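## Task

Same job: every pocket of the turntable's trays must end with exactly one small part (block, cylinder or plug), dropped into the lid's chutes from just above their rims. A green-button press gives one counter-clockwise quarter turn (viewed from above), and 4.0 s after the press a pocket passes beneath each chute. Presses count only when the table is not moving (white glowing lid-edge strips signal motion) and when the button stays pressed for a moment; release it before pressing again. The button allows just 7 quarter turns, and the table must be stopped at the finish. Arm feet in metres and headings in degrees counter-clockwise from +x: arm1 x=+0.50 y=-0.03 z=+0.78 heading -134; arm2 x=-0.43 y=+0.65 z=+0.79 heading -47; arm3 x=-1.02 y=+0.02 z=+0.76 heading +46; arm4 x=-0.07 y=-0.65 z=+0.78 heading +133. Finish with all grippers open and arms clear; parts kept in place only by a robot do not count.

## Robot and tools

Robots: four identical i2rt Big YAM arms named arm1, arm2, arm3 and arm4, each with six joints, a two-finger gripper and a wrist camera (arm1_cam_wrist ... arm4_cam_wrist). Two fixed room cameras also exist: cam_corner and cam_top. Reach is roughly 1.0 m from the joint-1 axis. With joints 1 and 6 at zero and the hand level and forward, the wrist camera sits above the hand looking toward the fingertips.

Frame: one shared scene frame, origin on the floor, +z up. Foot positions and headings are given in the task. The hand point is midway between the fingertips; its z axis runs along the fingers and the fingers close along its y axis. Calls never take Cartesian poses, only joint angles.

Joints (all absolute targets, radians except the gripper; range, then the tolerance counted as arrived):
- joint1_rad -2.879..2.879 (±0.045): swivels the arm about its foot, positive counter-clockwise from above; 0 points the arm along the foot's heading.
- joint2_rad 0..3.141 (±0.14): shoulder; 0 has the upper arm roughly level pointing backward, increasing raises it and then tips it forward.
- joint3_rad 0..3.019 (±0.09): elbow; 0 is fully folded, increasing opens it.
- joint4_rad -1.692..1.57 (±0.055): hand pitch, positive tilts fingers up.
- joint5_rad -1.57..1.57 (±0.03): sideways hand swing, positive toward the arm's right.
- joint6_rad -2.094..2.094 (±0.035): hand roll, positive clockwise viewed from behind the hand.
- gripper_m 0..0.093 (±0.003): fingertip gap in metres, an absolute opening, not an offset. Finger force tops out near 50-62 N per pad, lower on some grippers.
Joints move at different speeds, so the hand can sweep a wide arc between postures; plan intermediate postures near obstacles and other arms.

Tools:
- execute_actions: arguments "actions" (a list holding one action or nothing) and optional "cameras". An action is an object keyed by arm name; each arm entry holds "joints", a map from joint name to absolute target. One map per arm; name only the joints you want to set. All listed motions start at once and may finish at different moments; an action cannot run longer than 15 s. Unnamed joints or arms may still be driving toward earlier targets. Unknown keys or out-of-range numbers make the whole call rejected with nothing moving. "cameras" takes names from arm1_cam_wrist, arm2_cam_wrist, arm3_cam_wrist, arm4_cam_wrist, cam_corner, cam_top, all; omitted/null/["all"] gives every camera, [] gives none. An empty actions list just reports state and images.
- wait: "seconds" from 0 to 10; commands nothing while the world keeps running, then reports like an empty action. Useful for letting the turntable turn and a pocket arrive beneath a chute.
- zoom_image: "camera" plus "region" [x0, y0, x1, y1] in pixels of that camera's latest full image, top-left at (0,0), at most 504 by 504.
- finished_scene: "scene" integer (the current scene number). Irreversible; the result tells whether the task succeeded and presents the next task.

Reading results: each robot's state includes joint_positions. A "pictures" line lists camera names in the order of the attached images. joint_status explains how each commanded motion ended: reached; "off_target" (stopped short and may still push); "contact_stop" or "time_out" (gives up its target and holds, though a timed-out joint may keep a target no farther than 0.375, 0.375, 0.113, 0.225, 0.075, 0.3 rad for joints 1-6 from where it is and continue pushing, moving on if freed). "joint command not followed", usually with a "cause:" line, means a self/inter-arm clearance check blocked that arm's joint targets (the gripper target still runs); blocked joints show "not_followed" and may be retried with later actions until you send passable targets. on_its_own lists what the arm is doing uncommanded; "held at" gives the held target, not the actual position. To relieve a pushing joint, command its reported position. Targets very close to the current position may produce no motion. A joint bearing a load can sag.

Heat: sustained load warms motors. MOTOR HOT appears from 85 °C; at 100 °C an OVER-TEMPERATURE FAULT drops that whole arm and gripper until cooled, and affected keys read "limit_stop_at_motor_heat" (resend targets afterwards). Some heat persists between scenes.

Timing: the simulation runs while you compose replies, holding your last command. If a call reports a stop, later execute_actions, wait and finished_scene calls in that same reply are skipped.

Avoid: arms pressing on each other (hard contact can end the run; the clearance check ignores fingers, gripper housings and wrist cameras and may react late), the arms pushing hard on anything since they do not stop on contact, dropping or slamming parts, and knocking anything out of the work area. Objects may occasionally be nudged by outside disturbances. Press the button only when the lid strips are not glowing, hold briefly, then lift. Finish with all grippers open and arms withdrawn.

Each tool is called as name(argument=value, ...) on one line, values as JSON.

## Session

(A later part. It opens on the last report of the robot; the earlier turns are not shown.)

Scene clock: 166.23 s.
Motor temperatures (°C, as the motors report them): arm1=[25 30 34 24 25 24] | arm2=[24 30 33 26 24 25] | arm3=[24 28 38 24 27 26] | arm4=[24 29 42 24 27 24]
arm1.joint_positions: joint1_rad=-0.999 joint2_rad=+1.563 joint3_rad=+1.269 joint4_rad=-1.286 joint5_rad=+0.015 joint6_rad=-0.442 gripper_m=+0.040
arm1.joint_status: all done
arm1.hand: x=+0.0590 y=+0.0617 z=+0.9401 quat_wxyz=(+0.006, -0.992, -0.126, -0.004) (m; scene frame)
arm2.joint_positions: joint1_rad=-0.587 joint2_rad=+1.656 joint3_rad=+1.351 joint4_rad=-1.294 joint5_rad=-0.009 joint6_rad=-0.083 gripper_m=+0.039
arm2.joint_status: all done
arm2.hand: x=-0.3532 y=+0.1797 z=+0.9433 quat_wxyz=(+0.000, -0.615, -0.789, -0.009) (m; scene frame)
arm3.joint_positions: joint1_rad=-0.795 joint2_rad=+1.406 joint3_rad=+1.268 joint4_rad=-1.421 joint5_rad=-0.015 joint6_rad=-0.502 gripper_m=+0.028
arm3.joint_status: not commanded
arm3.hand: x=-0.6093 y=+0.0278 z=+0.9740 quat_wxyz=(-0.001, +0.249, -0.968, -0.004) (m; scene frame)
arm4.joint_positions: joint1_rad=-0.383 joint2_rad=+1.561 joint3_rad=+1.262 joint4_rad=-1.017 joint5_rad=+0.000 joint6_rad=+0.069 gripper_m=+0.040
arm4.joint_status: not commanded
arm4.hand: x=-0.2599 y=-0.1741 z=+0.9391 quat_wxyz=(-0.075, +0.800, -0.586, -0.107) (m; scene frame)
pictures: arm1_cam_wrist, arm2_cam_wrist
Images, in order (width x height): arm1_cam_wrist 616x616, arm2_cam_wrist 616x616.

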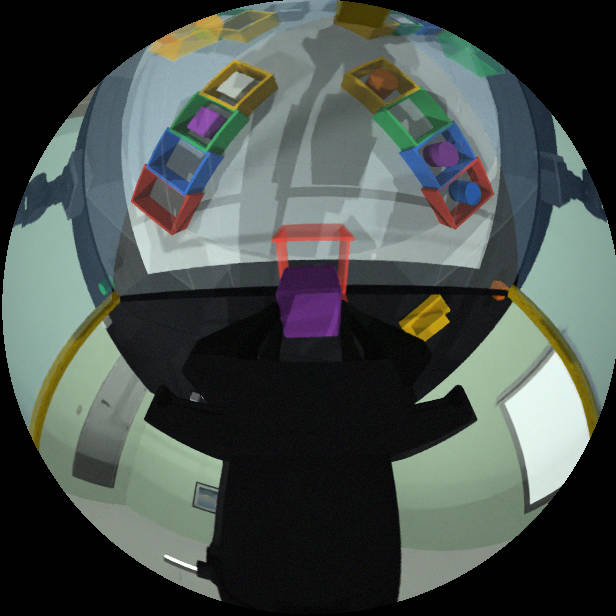

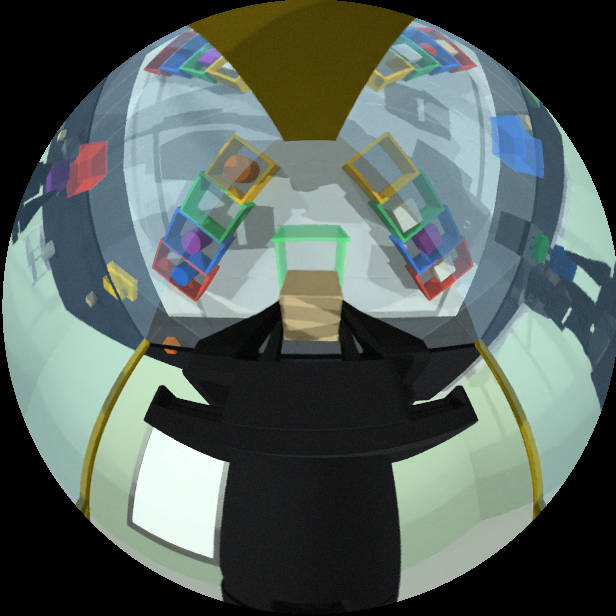

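execute_actions(actions=[{"arm3":{"joints":{"joint2_rad":1.44,"joint3_rad":1.17,"joint4_rad":-1.30}}}], cameras=[])

execute_actions(actions=[{"arm3":{"joints":{"joint2_rad":1.40,"joint3_rad":1.33,"joint4_rad":-1.43}}}], cameras=[])

wait(seconds=2.3)

execute_actions(actions=[{"arm1":{"joints":{"gripper_m":0.07}},"arm2":{"joints":{"gripper_m":0.07}},"arm4":{"joints":{"gripper_m":0.07}}}], cameras=[])

execute_actions(actions=[{"arm1":{"joints":{"joint2_rad":0.81,"joint3_rad":0.87,"joint4_rad":-1.62}},"arm2":{"joints":{"joint2_rad":0.81,"joint3_rad":0.87,"joint4_rad":-1.62}},"arm4":{"joints":{"joint2_rad":0.81,"joint3_rad":0.9,"joint4_rad":-1.5}}}], cameras=[])

execute_actions(actions=[{"arm4":{"joints":{"joint1_rad":0.94}}}], cameras=[])

execute_actions(actions=[{"arm4":{"joints":{"joint2_rad":1.65,"joint3_rad":1.08,"joint4_rad":-0.93,"gripper_m":0.085}}}], cameras=["cam_top","arm4_cam_wrist"])

Scene clock: 188.43 s.
Motor temperatures (°C, as the motors report them): arm1=[25 30 36 24 25 24] | arm2=[24 30 35 26 24 25] | arm3=[24 28 39 24 27 26] | arm4=[24 30 42 24 27 24]
arm1.joint_positions: joint1_rad=-0.999 joint2_rad=+1.563 joint3_rad=+1.269 joint4_rad=-1.286 joint5_rad=+0.015 joint6_rad=-0.442 gripper_m=+0.040
arm1.joint_status: not commanded
arm1.hand: x=+0.0590 y=+0.0617 z=+0.9401 quat_wxyz=(+0.006, -0.992, -0.126, -0.004) (m; scene frame)
arm2.joint_positions: joint1_rad=-0.587 joint2_rad=+1.656 joint3_rad=+1.351 joint4_rad=-1.294 joint5_rad=-0.009 joint6_rad=-0.083 gripper_m=+0.039
arm2.joint_status: not commanded
arm2.hand: x=-0.3532 y=+0.1797 z=+0.9433 quat_wxyz=(+0.000, -0.615, -0.789, -0.009) (m; scene frame)
arm3.joint_positions: joint1_rad=-0.795 joint2_rad=+1.410 joint3_rad=+1.202 joint4_rad=-1.312 joint5_rad=-0.015 joint6_rad=-0.502 gripper_m=+0.028
arm3.joint_status: all done
arm3.hand: x=-0.6032 y=+0.0275 z=+0.9476 quat_wxyz=(-0.019, +0.249, -0.968, +0.001) (m; scene frame)
arm4.joint_positions: joint1_rad=-0.383 joint2_rad=+1.561 joint3_rad=+1.262 joint4_rad=-1.017 joint5_rad=+0.000 joint6_rad=+0.069 gripper_m=+0.040
arm4.joint_status: not commanded
arm4.hand: x=-0.2599 y=-0.1741 z=+0.9391 quat_wxyz=(-0.075, +0.800, -0.586, -0.107) (m; scene frame)
pictures: none
No camera images: the call's "cameras" was empty. Leave "cameras" out to get every camera's image.

Scene clock: 189.37 s.
Motor temperatures (°C, as the motors report them): arm1=[25 30 36 24 25 24] | arm2=[24 30 35 26 24 25] | arm3=[24 28 39 24 27 26] | arm4=[24 30 42 24 27 24]
arm1.joint_positions: joint1_rad=-0.999 joint2_rad=+1.563 joint3_rad=+1.269 joint4_rad=-1.286 joint5_rad=+0.015 joint6_rad=-0.442 gripper_m=+0.040
arm1.joint_status: not commanded
arm1.hand: x=+0.0590 y=+0.0617 z=+0.9401 quat_wxyz=(+0.006, -0.992, -0.126, -0.004) (m; scene frame)
arm2.joint_positions: joint1_rad=-0.587 joint2_rad=+1.656 joint3_rad=+1.351 joint4_rad=-1.294 joint5_rad=-0.009 joint6_rad=-0.083 gripper_m=+0.039
arm2.joint_status: not commanded
arm2.hand: x=-0.3532 y=+0.1797 z=+0.9433 quat_wxyz=(+0.000, -0.615, -0.789, -0.009) (m; scene frame)
arm3.joint_positions: joint1_rad=-0.795 joint2_rad=+1.407 joint3_rad=+1.280 joint4_rad=-1.422 joint5_rad=-0.015 joint6_rad=-0.502 gripper_m=+0.028
arm3.joint_status: all done
arm3.hand: x=-0.6058 y=+0.0277 z=+0.9779 quat_wxyz=(-0.005, +0.249, -0.968, -0.003) (m; scene frame)
arm4.joint_positions: joint1_rad=-0.383 joint2_rad=+1.561 joint3_rad=+1.262 joint4_rad=-1.017 joint5_rad=+0.000 joint6_rad=+0.069 gripper_m=+0.040
arm4.joint_status: not commanded
arm4.hand: x=-0.2599 y=-0.1741 z=+0.9391 quat_wxyz=(-0.075, +0.800, -0.586, -0.107) (m; scene frame)
pictures: none
No camera images: the call's "cameras" was empty. Leave "cameras" out to get every camera's image.

Scene clock: 191.67 s.
Motor temperatures (°C, as the motors report them): arm1=[25 30 36 24 25 24] | arm2=[24 30 35 26 24 25] | arm3=[24 28 39 24 27 26] | arm4=[24 30 42 24 27 24]
arm1.joint_positions: joint1_rad=-0.999 joint2_rad=+1.563 joint3_rad=+1.269 joint4_rad=-1.286 joint5_rad=+0.015 joint6_rad=-0.442 gripper_m=+0.040
arm1.joint_status: not commanded
arm1.hand: x=+0.0590 y=+0.0617 z=+0.9401 quat_wxyz=(+0.006, -0.992, -0.126, -0.004) (m; scene frame)
arm2.joint_positions: joint1_rad=-0.587 joint2_rad=+1.656 joint3_rad=+1.351 joint4_rad=-1.294 joint5_rad=-0.009 joint6_rad=-0.083 gripper_m=+0.039
arm2.joint_status: not commanded
arm2.hand: x=-0.3532 y=+0.1797 z=+0.9433 quat_wxyz=(+0.000, -0.615, -0.789, -0.009) (m; scene frame)
arm3.joint_positions: joint1_rad=-0.795 joint2_rad=+1.407 joint3_rad=+1.280 joint4_rad=-1.422 joint5_rad=-0.015 joint6_rad=-0.502 gripper_m=+0.028
arm3.joint_status: all done
arm3.hand: x=-0.6058 y=+0.0277 z=+0.9779 quat_wxyz=(-0.005, +0.249, -0.968, -0.003) (m; scene frame)
arm4.joint_positions: joint1_rad=-0.383 joint2_rad=+1.561 joint3_rad=+1.262 joint4_rad=-1.017 joint5_rad=+0.000 joint6_rad=+0.069 gripper_m=+0.040
arm4.joint_status: not commanded
arm4.hand: x=-0.2599 y=-0.1741 z=+0.9391 quat_wxyz=(-0.075, +0.800, -0.586, -0.107) (m; scene frame)
wait: 2.30 s; at rest by 0.27 s
pictures: arm1_cam_wrist, arm2_cam_wrist, arm3_cam_wrist, arm4_cam_wrist, cam_corner, cam_top
Images, in order (width x height): arm1_cam_wrist 616x616, arm2_cam_wrist 616x616, arm3_cam_wrist 616x616, arm4_cam_wrist 616x616, cam_corner 672x504, cam_top 672x504.

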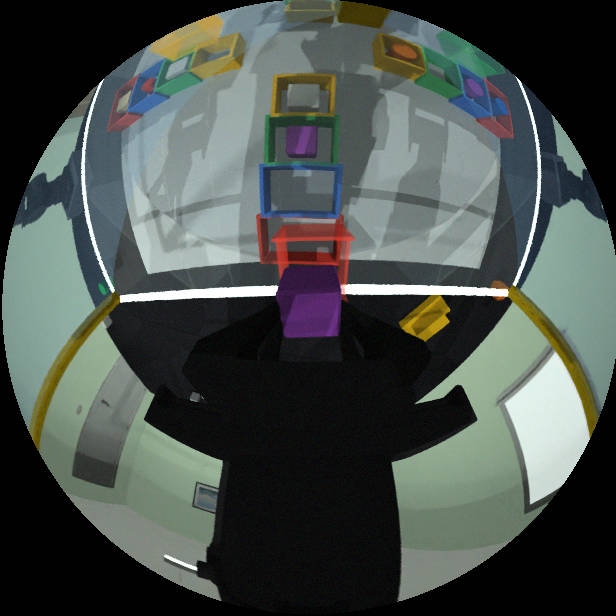

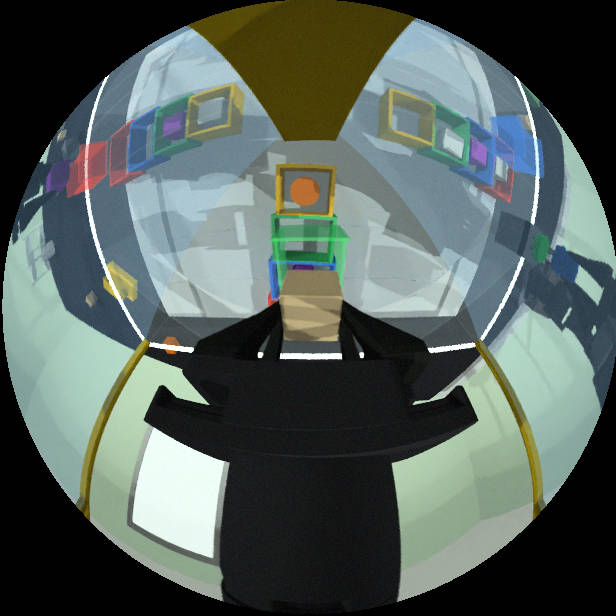

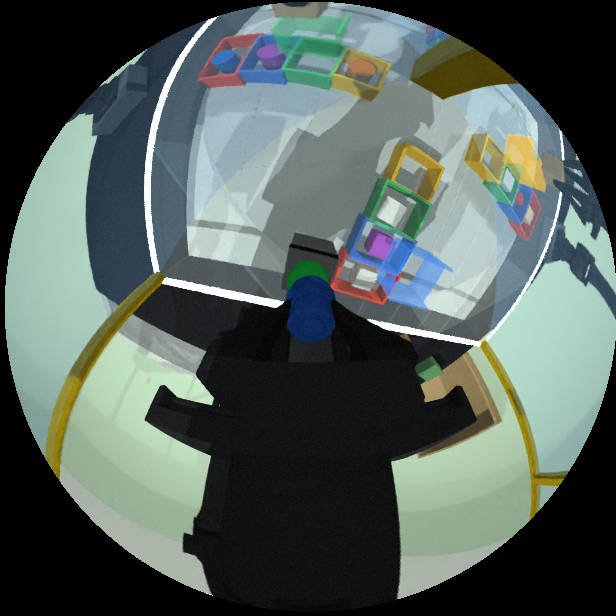

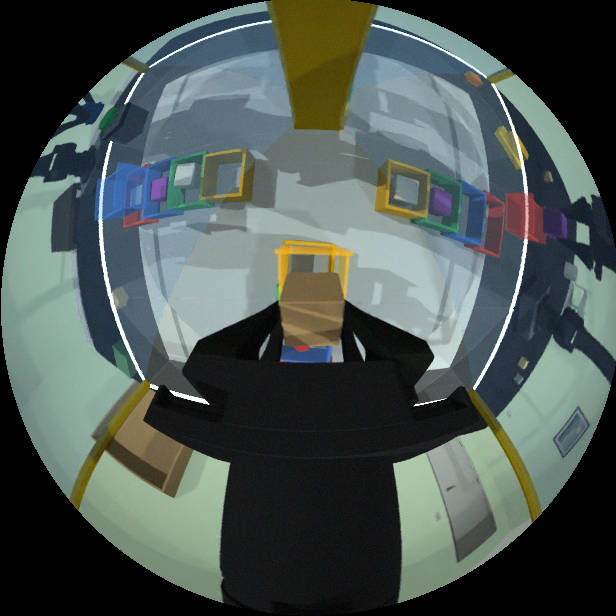

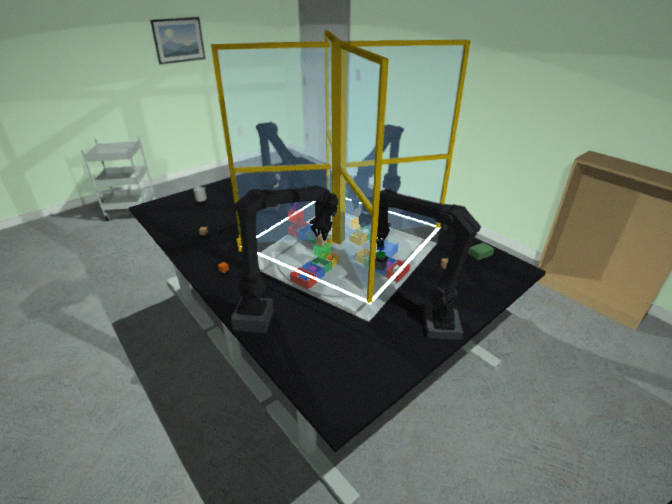

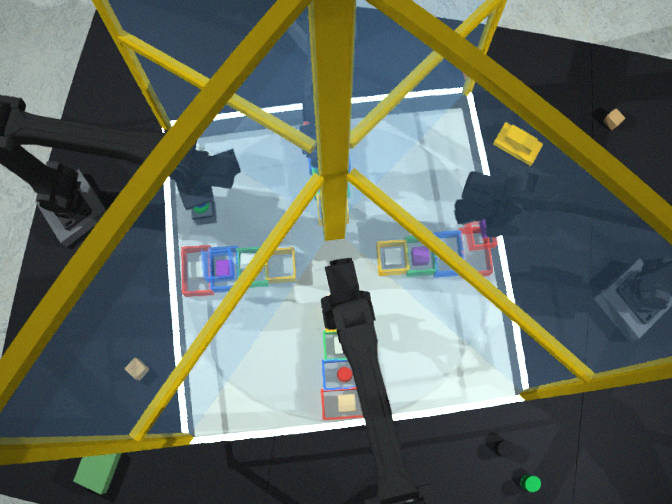

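Scene clock: 192.27 s.
Motor temperatures (°C, as the motors report them): arm1=[25 30 36 24 25 24] | arm2=[24 30 35 26 24 25] | arm3=[24 28 39 24 27 26] | arm4=[24 30 42 24 27 24]
arm1.joint_positions: joint1_rad=-0.999 joint2_rad=+1.561 joint3_rad=+1.269 joint4_rad=-1.286 joint5_rad=+0.015 joint6_rad=-0.442 gripper_m=+0.070
arm1.joint_status: all done
arm1.hand: x=+0.0591 y=+0.0617 z=+0.9411 quat_wxyz=(+0.006, -0.992, -0.126, -0.003) (m; scene frame)
arm2.joint_positions: joint1_rad=-0.587 joint2_rad=+1.656 joint3_rad=+1.351 joint4_rad=-1.294 joint5_rad=-0.009 joint6_rad=-0.083 gripper_m=+0.070
arm2.joint_status: all done
arm2.hand: x=-0.3532 y=+0.1797 z=+0.9433 quat_wxyz=(+0.000, -0.615, -0.789, -0.009) (m; scene frame)
arm3.joint_positions: joint1_rad=-0.795 joint2_rad=+1.407 joint3_rad=+1.280 joint4_rad=-1.422 joint5_rad=-0.015 joint6_rad=-0.502 gripper_m=+0.028
arm3.joint_status: not commanded
arm3.hand: x=-0.6058 y=+0.0277 z=+0.9779 quat_wxyz=(-0.005, +0.249, -0.968, -0.003) (m; scene frame)
arm4.joint_positions: joint1_rad=-0.383 joint2_rad=+1.561 joint3_rad=+1.262 joint4_rad=-1.017 joint5_rad=+0.000 joint6_rad=+0.069 gripper_m=+0.070
arm4.joint_status: all done
arm4.hand: x=-0.2599 y=-0.1741 z=+0.9392 quat_wxyz=(-0.075, +0.800, -0.586, -0.107) (m; scene frame)
pictures: none
No camera images: the call's "cameras" was empty. Leave "cameras" out to get every camera's image.

Scene clock: 193.73 s.
Motor temperatures (°C, as the motors report them): arm1=[25 30 36 24 25 24] | arm2=[24 30 35 26 24 25] | arm3=[24 28 39 24 27 26] | arm4=[24 29 42 24 27 24]
arm1.joint_positions: joint1_rad=-0.999 joint2_rad=+0.802 joint3_rad=+0.871 joint4_rad=-1.614 joint5_rad=+0.015 joint6_rad=-0.442 gripper_m=+0.070
arm1.joint_status: all done
arm1.hand: x=+0.3106 y=+0.0136 z=+1.0161 quat_wxyz=(+0.011, -0.992, -0.126, +0.012) (m; scene frame)
arm2.joint_positions: joint1_rad=-0.587 joint2_rad=+0.805 joint3_rad=+0.880 joint4_rad=-1.610 joint5_rad=-0.009 joint6_rad=-0.083 gripper_m=+0.070
arm2.joint_status: all done
arm2.hand: x=-0.3998 y=+0.4583 z=+1.0308 quat_wxyz=(-0.023, -0.614, -0.789, +0.012) (m; scene frame)
arm3.joint_positions: joint1_rad=-0.795 joint2_rad=+1.407 joint3_rad=+1.280 joint4_rad=-1.422 joint5_rad=-0.015 joint6_rad=-0.502 gripper_m=+0.028
arm3.joint_status: not commanded
arm3.hand: x=-0.6058 y=+0.0277 z=+0.9779 quat_wxyz=(-0.005, +0.249, -0.968, -0.003) (m; scene frame)
arm4.joint_positions: joint1_rad=-0.383 joint2_rad=+0.803 joint3_rad=+0.894 joint4_rad=-1.489 joint5_rad=+0.000 joint6_rad=+0.069 gripper_m=+0.070
arm4.joint_status: all done
arm4.hand: x=-0.1576 y=-0.4382 z=+1.0206 quat_wxyz=(-0.053, +0.803, -0.589, -0.072) (m; scene frame)
pictures: none
No camera images: the call's "cameras" was empty. Leave "cameras" out to get every camera's image.

Scene clock: 195.40 s.
Motor temperatures (°C, as the motors report them): arm1=[25 30 36 24 25 24] | arm2=[24 30 35 26 24 25] | arm3=[24 28 39 24 27 26] | arm4=[24 29 42 24 27 24]
arm1.joint_positions: joint1_rad=-0.999 joint2_rad=+0.802 joint3_rad=+0.871 joint4_rad=-1.614 joint5_rad=+0.015 joint6_rad=-0.442 gripper_m=+0.070
arm1.joint_status: not commanded
arm1.hand: x=+0.3106 y=+0.0136 z=+1.0161 quat_wxyz=(+0.011, -0.992, -0.126, +0.012) (m; scene frame)
arm2.joint_positions: joint1_rad=-0.587 joint2_rad=+0.805 joint3_rad=+0.880 joint4_rad=-1.610 joint5_rad=-0.009 joint6_rad=-0.083 gripper_m=+0.070
arm2.joint_status: not commanded
arm2.hand: x=-0.3998 y=+0.4583 z=+1.0308 quat_wxyz=(-0.023, -0.614, -0.789, +0.012) (m; scene frame)
arm3.joint_positions: joint1_rad=-0.795 joint2_rad=+1.407 joint3_rad=+1.280 joint4_rad=-1.422 joint5_rad=-0.015 joint6_rad=-0.502 gripper_m=+0.028
arm3.joint_status: not commanded
arm3.hand: x=-0.6058 y=+0.0277 z=+0.9779 quat_wxyz=(-0.005, +0.249, -0.968, -0.003) (m; scene frame)
arm4.joint_positions: joint1_rad=+0.930 joint2_rad=+0.806 joint3_rad=+0.894 joint4_rad=-1.489 joint5_rad=-0.001 joint6_rad=+0.070 gripper_m=+0.070
arm4.joint_status: all done
arm4.hand: x=-0.3030 y=-0.6790 z=+1.0159 quat_wxyz=(+0.003, +0.997, +0.023, -0.079) (m; scene frame)
pictures: none
No camera images: the call's "cameras" was empty. Leave "cameras" out to get every camera's image.

Scene clock: 196.83 s.
Motor temperatures (°C, as the motors report them): arm1=[25 30 36 24 25 24] | arm2=[24 30 35 26 24 25] | arm3=[24 28 39 24 27 26] | arm4=[24 29 42 24 27 24]
arm1.joint_positions: joint1_rad=-0.999 joint2_rad=+0.802 joint3_rad=+0.871 joint4_rad=-1.614 joint5_rad=+0.015 joint6_rad=-0.442 gripper_m=+0.070
arm1.joint_status: not commanded
arm1.hand: x=+0.3106 y=+0.0136 z=+1.0161 quat_wxyz=(+0.011, -0.992, -0.126, +0.012) (m; scene frame)
arm2.joint_positions: joint1_rad=-0.587 joint2_rad=+0.805 joint3_rad=+0.880 joint4_rad=-1.610 joint5_rad=-0.009 joint6_rad=-0.083 gripper_m=+0.070
arm2.joint_status: not commanded
arm2.hand: x=-0.3998 y=+0.4583 z=+1.0308 quat_wxyz=(-0.023, -0.614, -0.789, +0.012) (m; scene frame)
arm3.joint_positions: joint1_rad=-0.795 joint2_rad=+1.407 joint3_rad=+1.280 joint4_rad=-1.422 joint5_rad=-0.015 joint6_rad=-0.502 gripper_m=+0.028
arm3.joint_status: not commanded
arm3.hand: x=-0.6058 y=+0.0277 z=+0.9779 quat_wxyz=(-0.005, +0.249, -0.968, -0.003) (m; scene frame)
arm4.joint_positions: joint1_rad=+0.930 joint2_rad=+1.666 joint3_rad=+1.060 joint4_rad=-0.945 joint5_rad=-0.001 joint6_rad=+0.070 gripper_m=+0.085
arm4.joint_status: all done
arm4.hand: x=-0.5134 y=-0.7013 z=+0.8094 quat_wxyz=(-0.004, +1.000, +0.023, -0.005) (m; scene frame)
pictures: arm4_cam_wrist, cam_top
Images, in order (width x height): arm4_cam_wrist 616x616, cam_top 672x504.

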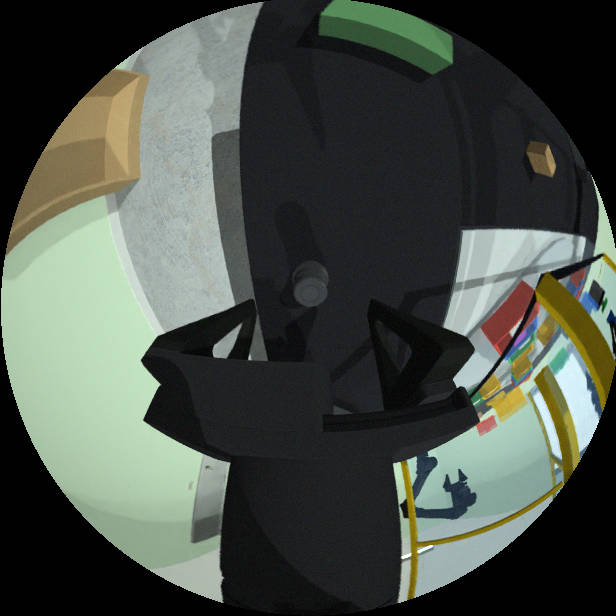

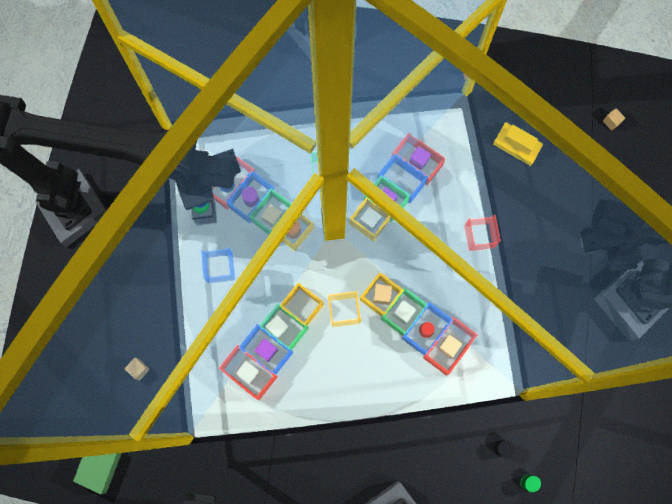

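execute_actions(actions=[{"arm4":{"joints":{"joint2_rad":1.75,"joint3_rad":1.012,"joint4_rad":-0.80}}}], cameras=["arm4_cam_wrist"])

execute_actions(actions=[{"arm4":{"joints":{"gripper_m":0.01}}}], cameras=["arm4_cam_wrist"])

Scene clock: 202.90 s.
Motor temperatures (°C, as the motors report them): arm1=[25 30 35 24 25 24] | arm2=[24 30 34 26 24 25] | arm3=[24 28 39 24 27 26] | arm4=[24 29 41 24 27 24]
arm1.joint_positions: joint1_rad=-0.999 joint2_rad=+0.802 joint3_rad=+0.871 joint4_rad=-1.614 joint5_rad=+0.015 joint6_rad=-0.442 gripper_m=+0.070
arm1.joint_status: not commanded
arm1.hand: x=+0.3106 y=+0.0136 z=+1.0161 quat_wxyz=(+0.011, -0.992, -0.126, +0.012) (m; scene frame)
arm2.joint_positions: joint1_rad=-0.587 joint2_rad=+0.805 joint3_rad=+0.880 joint4_rad=-1.610 joint5_rad=-0.009 joint6_rad=-0.083 gripper_m=+0.070
arm2.joint_status: not commanded
arm2.hand: x=-0.3998 y=+0.4583 z=+1.0308 quat_wxyz=(-0.023, -0.614, -0.789, +0.012) (m; scene frame)
arm3.joint_positions: joint1_rad=-0.795 joint2_rad=+1.407 joint3_rad=+1.280 joint4_rad=-1.422 joint5_rad=-0.015 joint6_rad=-0.502 gripper_m=+0.028
arm3.joint_status: not commanded
arm3.hand: x=-0.6058 y=+0.0277 z=+0.9779 quat_wxyz=(-0.005, +0.249, -0.968, -0.003) (m; scene frame)
arm4.joint_positions: joint1_rad=+0.930 joint2_rad=+1.767 joint3_rad=+0.999 joint4_rad=-0.815 joint5_rad=-0.001 joint6_rad=+0.070 gripper_m=+0.085
arm4.joint_status: all done
arm4.hand: x=-0.5025 y=-0.6994 z=+0.7493 quat_wxyz=(-0.006, +1.000, +0.023, +0.011) (m; scene frame)
pictures: arm4_cam_wrist
Images, in order (width x height): arm4_cam_wrist 616x616.

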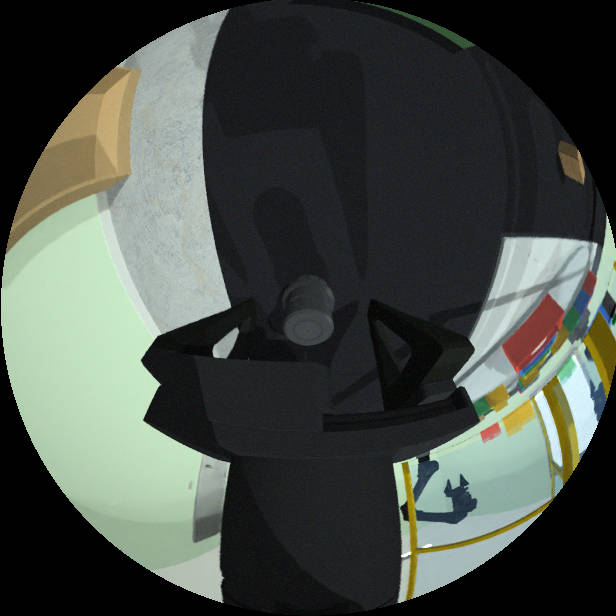

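Scene clock: 203.57 s.
Motor temperatures (°C, as the motors report them): arm1=[25 30 35 24 25 24] | arm2=[24 30 34 26 24 25] | arm3=[24 28 39 24 27 26] | arm4=[24 29 40 24 27 24]
arm1.joint_positions: joint1_rad=-0.999 joint2_rad=+0.802 joint3_rad=+0.871 joint4_rad=-1.614 joint5_rad=+0.015 joint6_rad=-0.442 gripper_m=+0.070
arm1.joint_status: not commanded
arm1.hand: x=+0.3106 y=+0.0136 z=+1.0161 quat_wxyz=(+0.011, -0.992, -0.126, +0.012) (m; scene frame)
arm2.joint_positions: joint1_rad=-0.587 joint2_rad=+0.805 joint3_rad=+0.880 joint4_rad=-1.610 joint5_rad=-0.009 joint6_rad=-0.083 gripper_m=+0.070
arm2.joint_status: not commanded
arm2.hand: x=-0.3998 y=+0.4583 z=+1.0308 quat_wxyz=(-0.023, -0.614, -0.789, +0.012) (m; scene frame)
arm3.joint_positions: joint1_rad=-0.795 joint2_rad=+1.407 joint3_rad=+1.280 joint4_rad=-1.422 joint5_rad=-0.015 joint6_rad=-0.502 gripper_m=+0.028
arm3.joint_status: not commanded
arm3.hand: x=-0.6058 y=+0.0277 z=+0.9779 quat_wxyz=(-0.005, +0.249, -0.968, -0.003) (m; scene frame)
arm4.joint_positions: joint1_rad=+0.930 joint2_rad=+1.767 joint3_rad=+0.999 joint4_rad=-0.815 joint5_rad=-0.002 joint6_rad=+0.070 gripper_m=+0.028
arm4.joint_status: gripper_m off_target (ended at +0.028, target +0.010)
arm4.hand: x=-0.5025 y=-0.6995 z=+0.7493 quat_wxyz=(-0.005, +1.000, +0.023, +0.011) (m; scene frame)
pictures: arm4_cam_wrist
Images, in order (width x height): arm4_cam_wrist 616x616.

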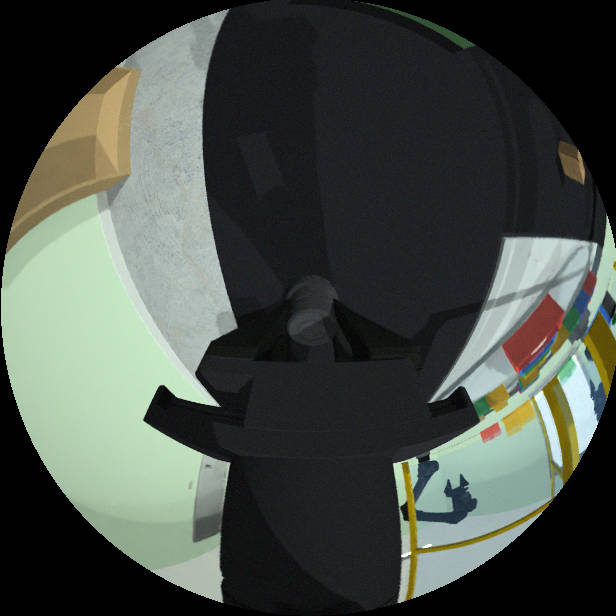

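execute_actions(actions=[{"arm4":{"joints":{"joint2_rad":0.81,"joint3_rad":0.9,"joint4_rad":-1.5}}}], cameras=[])

execute_actions(actions=[{"arm4":{"joints":{"joint1_rad":-0.393}}}], cameras=[])

execute_actions(actions=[{"arm3":{"joints":{"joint2_rad":1.44,"joint3_rad":1.17,"joint4_rad":-1.30}},"arm4":{"joints":{"joint2_rad":1.40,"joint3_rad":1.31,"joint4_rad":-1.01}}}], cameras=[])

execute_actions(actions=[{"arm3":{"joints":{"joint2_rad":1.40,"joint3_rad":1.33,"joint4_rad":-1.43}},"arm4":{"joints":{"joint2_rad":1.54}}}], cameras=[])

wait(seconds=1.55)

execute_actions(actions=[{"arm4":{"joints":{"gripper_m":0.07}}}], cameras=["arm4_cam_wrist"])

Scene clock: 216.73 s.
Motor temperatures (°C, as the motors report them): arm1=[25 29 35 24 25 24] | arm2=[24 30 34 26 24 25] | arm3=[24 28 39 24 27 26] | arm4=[24 29 39 24 27 24]
arm1.joint_positions: joint1_rad=-0.999 joint2_rad=+0.802 joint3_rad=+0.871 joint4_rad=-1.614 joint5_rad=+0.015 joint6_rad=-0.442 gripper_m=+0.070
arm1.joint_status: not commanded
arm1.hand: x=+0.3106 y=+0.0136 z=+1.0161 quat_wxyz=(+0.011, -0.992, -0.126, +0.012) (m; scene frame)
arm2.joint_positions: joint1_rad=-0.587 joint2_rad=+0.805 joint3_rad=+0.880 joint4_rad=-1.610 joint5_rad=-0.009 joint6_rad=-0.083 gripper_m=+0.070
arm2.joint_status: not commanded
arm2.hand: x=-0.3998 y=+0.4583 z=+1.0308 quat_wxyz=(-0.023, -0.614, -0.789, +0.012) (m; scene frame)
arm3.joint_positions: joint1_rad=-0.795 joint2_rad=+1.407 joint3_rad=+1.280 joint4_rad=-1.422 joint5_rad=-0.015 joint6_rad=-0.502 gripper_m=+0.028
arm3.joint_status: not commanded
arm3.hand: x=-0.6058 y=+0.0277 z=+0.9779 quat_wxyz=(-0.005, +0.249, -0.968, -0.003) (m; scene frame)
arm4.joint_positions: joint1_rad=+0.930 joint2_rad=+0.808 joint3_rad=+0.881 joint4_rad=-1.489 joint5_rad=-0.002 joint6_rad=+0.070 gripper_m=+0.028
arm4.joint_status: all done
arm4.hand: x=-0.3006 y=-0.6788 z=+1.0101 quat_wxyz=(+0.002, +0.997, +0.023, -0.072) (m; scene frame)
pictures: none
No camera images: the call's "cameras" was empty. Leave "cameras" out to get every camera's image.

Scene clock: 218.40 s.
Motor temperatures (°C, as the motors report them): arm1=[25 29 35 24 25 24] | arm2=[24 30 34 26 24 25] | arm3=[24 28 39 24 27 26] | arm4=[24 29 39 24 27 24]
arm1.joint_positions: joint1_rad=-0.999 joint2_rad=+0.802 joint3_rad=+0.871 joint4_rad=-1.614 joint5_rad=+0.015 joint6_rad=-0.442 gripper_m=+0.070
arm1.joint_status: not commanded
arm1.hand: x=+0.3106 y=+0.0136 z=+1.0161 quat_wxyz=(+0.011, -0.992, -0.126, +0.012) (m; scene frame)
arm2.joint_positions: joint1_rad=-0.587 joint2_rad=+0.805 joint3_rad=+0.880 joint4_rad=-1.610 joint5_rad=-0.009 joint6_rad=-0.083 gripper_m=+0.070
arm2.joint_status: not commanded
arm2.hand: x=-0.3998 y=+0.4583 z=+1.0308 quat_wxyz=(-0.023, -0.614, -0.789, +0.012) (m; scene frame)
arm3.joint_positions: joint1_rad=-0.795 joint2_rad=+1.407 joint3_rad=+1.280 joint4_rad=-1.422 joint5_rad=-0.015 joint6_rad=-0.502 gripper_m=+0.028
arm3.joint_status: not commanded
arm3.hand: x=-0.6058 y=+0.0277 z=+0.9779 quat_wxyz=(-0.005, +0.249, -0.968, -0.003) (m; scene frame)
arm4.joint_positions: joint1_rad=-0.383 joint2_rad=+0.808 joint3_rad=+0.881 joint4_rad=-1.489 joint5_rad=+0.000 joint6_rad=+0.070 gripper_m=+0.028
arm4.joint_status: all done
arm4.hand: x=-0.1566 y=-0.4400 z=+1.0141 quat_wxyz=(-0.049, +0.803, -0.590, -0.065) (m; scene frame)
pictures: none
No camera images: the call's "cameras" was empty. Leave "cameras" out to get every camera's image.

Scene clock: 219.87 s.
Motor temperatures (°C, as the motors report them): arm1=[25 29 35 24 25 24] | arm2=[24 30 34 26 24 25] | arm3=[24 28 39 24 27 26] | arm4=[24 29 39 24 27 24]
arm1.joint_positions: joint1_rad=-0.999 joint2_rad=+0.802 joint3_rad=+0.871 joint4_rad=-1.614 joint5_rad=+0.015 joint6_rad=-0.442 gripper_m=+0.070
arm1.joint_status: not commanded
arm1.hand: x=+0.3106 y=+0.0136 z=+1.0161 quat_wxyz=(+0.011, -0.992, -0.126, +0.012) (m; scene frame)
arm2.joint_positions: joint1_rad=-0.587 joint2_rad=+0.805 joint3_rad=+0.880 joint4_rad=-1.610 joint5_rad=-0.009 joint6_rad=-0.083 gripper_m=+0.070
arm2.joint_status: not commanded
arm2.hand: x=-0.3998 y=+0.4583 z=+1.0308 quat_wxyz=(-0.023, -0.614, -0.789, +0.012) (m; scene frame)
arm3.joint_positions: joint1_rad=-0.795 joint2_rad=+1.410 joint3_rad=+1.202 joint4_rad=-1.310 joint5_rad=-0.015 joint6_rad=-0.502 gripper_m=+0.028
arm3.joint_status: all done
arm3.hand: x=-0.6028 y=+0.0275 z=+0.9477 quat_wxyz=(-0.020, +0.249, -0.968, +0.001) (m; scene frame)
arm4.joint_positions: joint1_rad=-0.383 joint2_rad=+1.419 joint3_rad=+1.263 joint4_rad=-1.030 joint5_rad=+0.000 joint6_rad=+0.070 gripper_m=+0.028
arm4.joint_status: all done
arm4.hand: x=-0.2560 y=-0.1858 z=+1.0076 quat_wxyz=(-0.109, +0.791, -0.580, -0.161) (m; scene frame)
pictures: none
No camera images: the call's "cameras" was empty. Leave "cameras" out to get every camera's image.

Scene clock: 220.93 s.
Motor temperatures (°C, as the motors report them): arm1=[25 29 35 24 25 24] | arm2=[24 30 34 26 24 25] | arm3=[24 28 39 24 27 26] | arm4=[24 29 39 24 27 24]
arm1.joint_positions: joint1_rad=-0.999 joint2_rad=+0.802 joint3_rad=+0.871 joint4_rad=-1.614 joint5_rad=+0.015 joint6_rad=-0.442 gripper_m=+0.070
arm1.joint_status: not commanded
arm1.hand: x=+0.3106 y=+0.0136 z=+1.0161 quat_wxyz=(+0.011, -0.992, -0.126, +0.012) (m; scene frame)
arm2.joint_positions: joint1_rad=-0.587 joint2_rad=+0.805 joint3_rad=+0.880 joint4_rad=-1.610 joint5_rad=-0.009 joint6_rad=-0.083 gripper_m=+0.070
arm2.joint_status: not commanded
arm2.hand: x=-0.3998 y=+0.4583 z=+1.0308 quat_wxyz=(-0.023, -0.614, -0.789, +0.012) (m; scene frame)
arm3.joint_positions: joint1_rad=-0.795 joint2_rad=+1.407 joint3_rad=+1.280 joint4_rad=-1.421 joint5_rad=-0.015 joint6_rad=-0.502 gripper_m=+0.028
arm3.joint_status: all done
arm3.hand: x=-0.6056 y=+0.0277 z=+0.9780 quat_wxyz=(-0.006, +0.249, -0.968, -0.003) (m; scene frame)
arm4.joint_positions: joint1_rad=-0.383 joint2_rad=+1.561 joint3_rad=+1.263 joint4_rad=-1.027 joint5_rad=+0.000 joint6_rad=+0.070 gripper_m=+0.028
arm4.joint_status: all done
arm4.hand: x=-0.2589 y=-0.1759 z=+0.9391 quat_wxyz=(-0.073, +0.800, -0.587, -0.103) (m; scene frame)
pictures: none
No camera images: the call's "cameras" was empty. Leave "cameras" out to get every camera's image.

Scene clock: 222.50 s.
Motor temperatures (°C, as the motors report them): arm1=[25 29 35 24 25 24] | arm2=[24 29 34 26 24 25] | arm3=[24 28 39 24 27 26] | arm4=[24 29 40 24 27 24]
arm1.joint_positions: joint1_rad=-0.999 joint2_rad=+0.802 joint3_rad=+0.871 joint4_rad=-1.614 joint5_rad=+0.015 joint6_rad=-0.442 gripper_m=+0.070
arm1.joint_status: not commanded
arm1.hand: x=+0.3106 y=+0.0136 z=+1.0161 quat_wxyz=(+0.011, -0.992, -0.126, +0.012) (m; scene frame)
arm2.joint_positions: joint1_rad=-0.587 joint2_rad=+0.805 joint3_rad=+0.880 joint4_rad=-1.610 joint5_rad=-0.009 joint6_rad=-0.083 gripper_m=+0.070
arm2.joint_status: not commanded
arm2.hand: x=-0.3998 y=+0.4583 z=+1.0308 quat_wxyz=(-0.023, -0.614, -0.789, +0.012) (m; scene frame)
arm3.joint_positions: joint1_rad=-0.795 joint2_rad=+1.407 joint3_rad=+1.280 joint4_rad=-1.421 joint5_rad=-0.015 joint6_rad=-0.502 gripper_m=+0.028
arm3.joint_status: all done
arm3.hand: x=-0.6056 y=+0.0277 z=+0.9780 quat_wxyz=(-0.006, +0.249, -0.968, -0.003) (m; scene frame)
arm4.joint_positions: joint1_rad=-0.383 joint2_rad=+1.561 joint3_rad=+1.263 joint4_rad=-1.027 joint5_rad=+0.000 joint6_rad=+0.070 gripper_m=+0.028
arm4.joint_status: all done
arm4.hand: x=-0.2589 y=-0.1759 z=+0.9391 quat_wxyz=(-0.073, +0.800, -0.587, -0.103) (m; scene frame)
wait: 1.57 s; at rest by 0.27 s
pictures: arm1_cam_wrist, arm2_cam_wrist, arm3_cam_wrist, arm4_cam_wrist, cam_corner, cam_top
Images, in order (width x height): arm1_cam_wrist 616x616, arm2_cam_wrist 616x616, arm3_cam_wrist 616x616, arm4_cam_wrist 616x616, cam_corner 672x504, cam_top 672x504.

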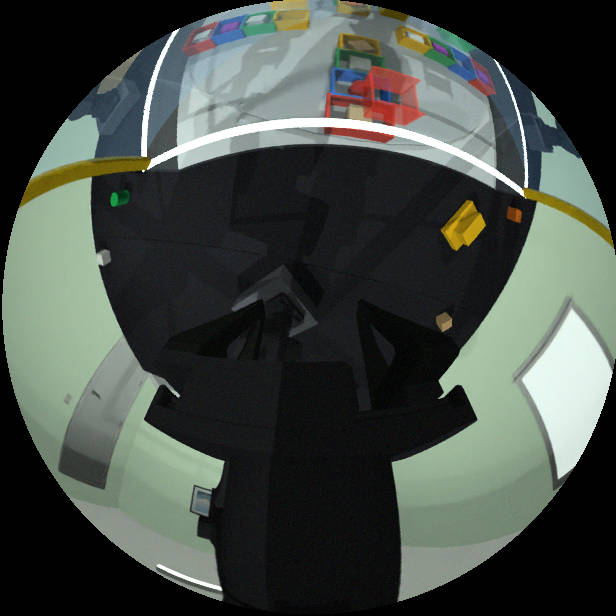

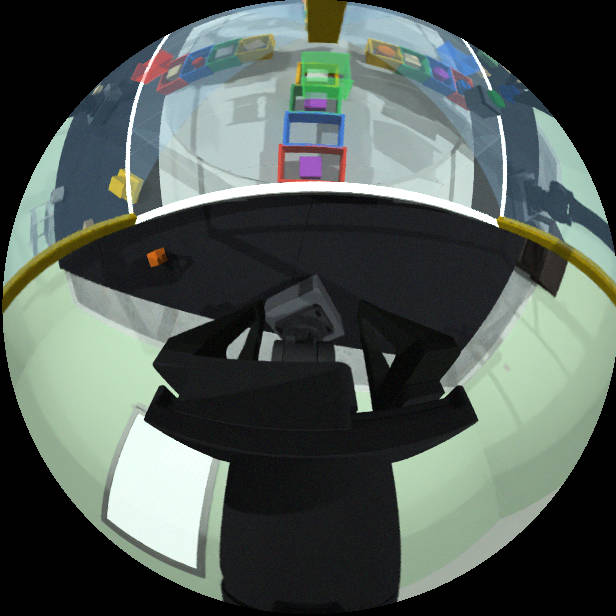

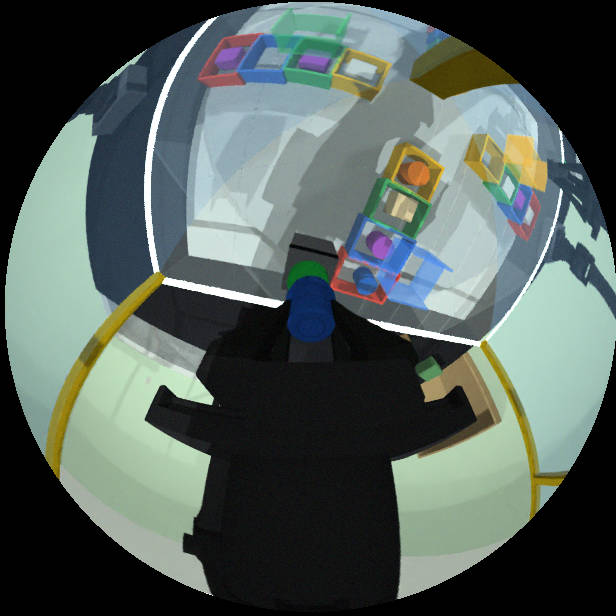

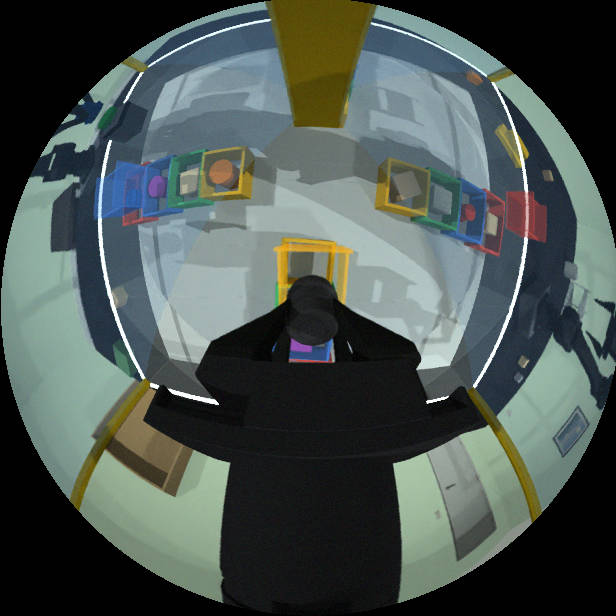

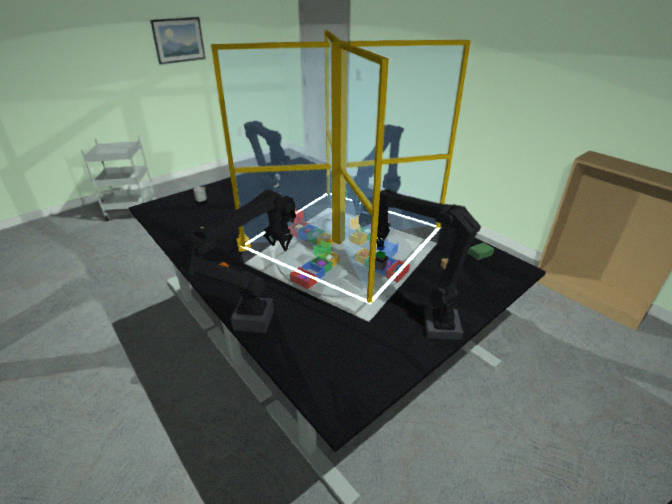

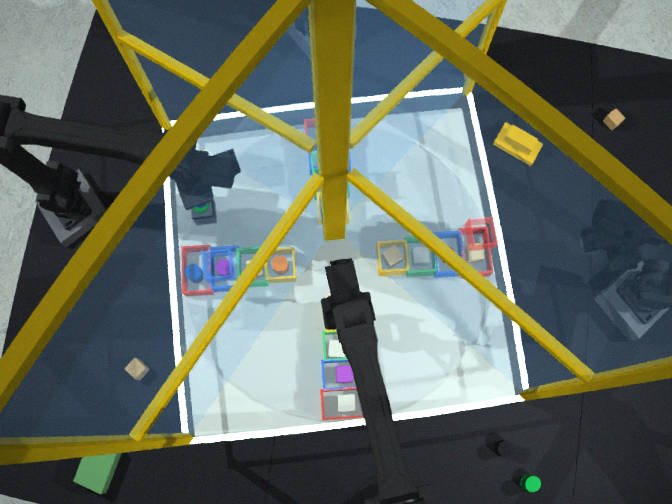

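Scene clock: 223.13 s.
Motor temperatures (°C, as the motors report them): arm1=[25 29 35 24 25 24] | arm2=[24 29 34 26 24 25] | arm3=[24 28 39 24 27 26] | arm4=[24 29 40 24 27 24]
arm1.joint_positions: joint1_rad=-0.999 joint2_rad=+0.802 joint3_rad=+0.871 joint4_rad=-1.614 joint5_rad=+0.015 joint6_rad=-0.442 gripper_m=+0.070
arm1.joint_status: not commanded
arm1.hand: x=+0.3106 y=+0.0136 z=+1.0161 quat_wxyz=(+0.011, -0.992, -0.126, +0.012) (m; scene frame)
arm2.joint_positions: joint1_rad=-0.587 joint2_rad=+0.805 joint3_rad=+0.880 joint4_rad=-1.610 joint5_rad=-0.009 joint6_rad=-0.083 gripper_m=+0.070
arm2.joint_status: not commanded
arm2.hand: x=-0.3998 y=+0.4583 z=+1.0308 quat_wxyz=(-0.023, -0.614, -0.789, +0.012) (m; scene frame)
arm3.joint_positions: joint1_rad=-0.795 joint2_rad=+1.407 joint3_rad=+1.280 joint4_rad=-1.421 joint5_rad=-0.015 joint6_rad=-0.502 gripper_m=+0.028
arm3.joint_status: not commanded
arm3.hand: x=-0.6056 y=+0.0277 z=+0.9780 quat_wxyz=(-0.006, +0.249, -0.968, -0.003) (m; scene frame)
arm4.joint_positions: joint1_rad=-0.383 joint2_rad=+1.561 joint3_rad=+1.263 joint4_rad=-1.027 joint5_rad=+0.000 joint6_rad=+0.070 gripper_m=+0.070
arm4.joint_status: all done
arm4.hand: x=-0.2589 y=-0.1759 z=+0.9391 quat_wxyz=(-0.073, +0.800, -0.587, -0.103) (m; scene frame)
pictures: arm4_cam_wrist
Images, in order (width x height): arm4_cam_wrist 616x616.

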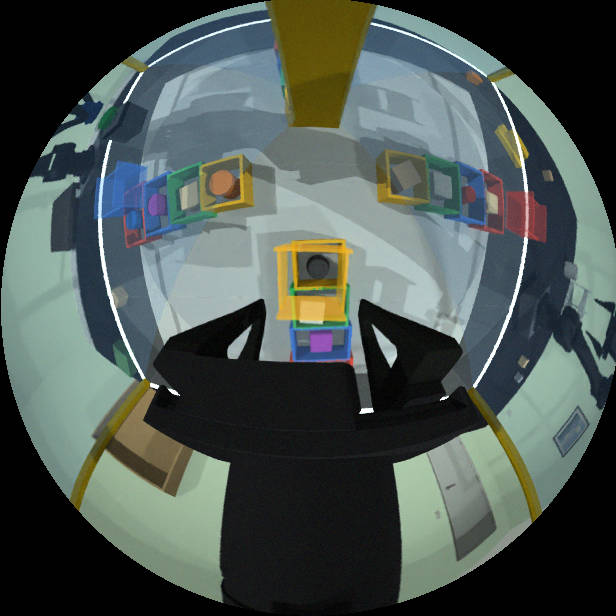

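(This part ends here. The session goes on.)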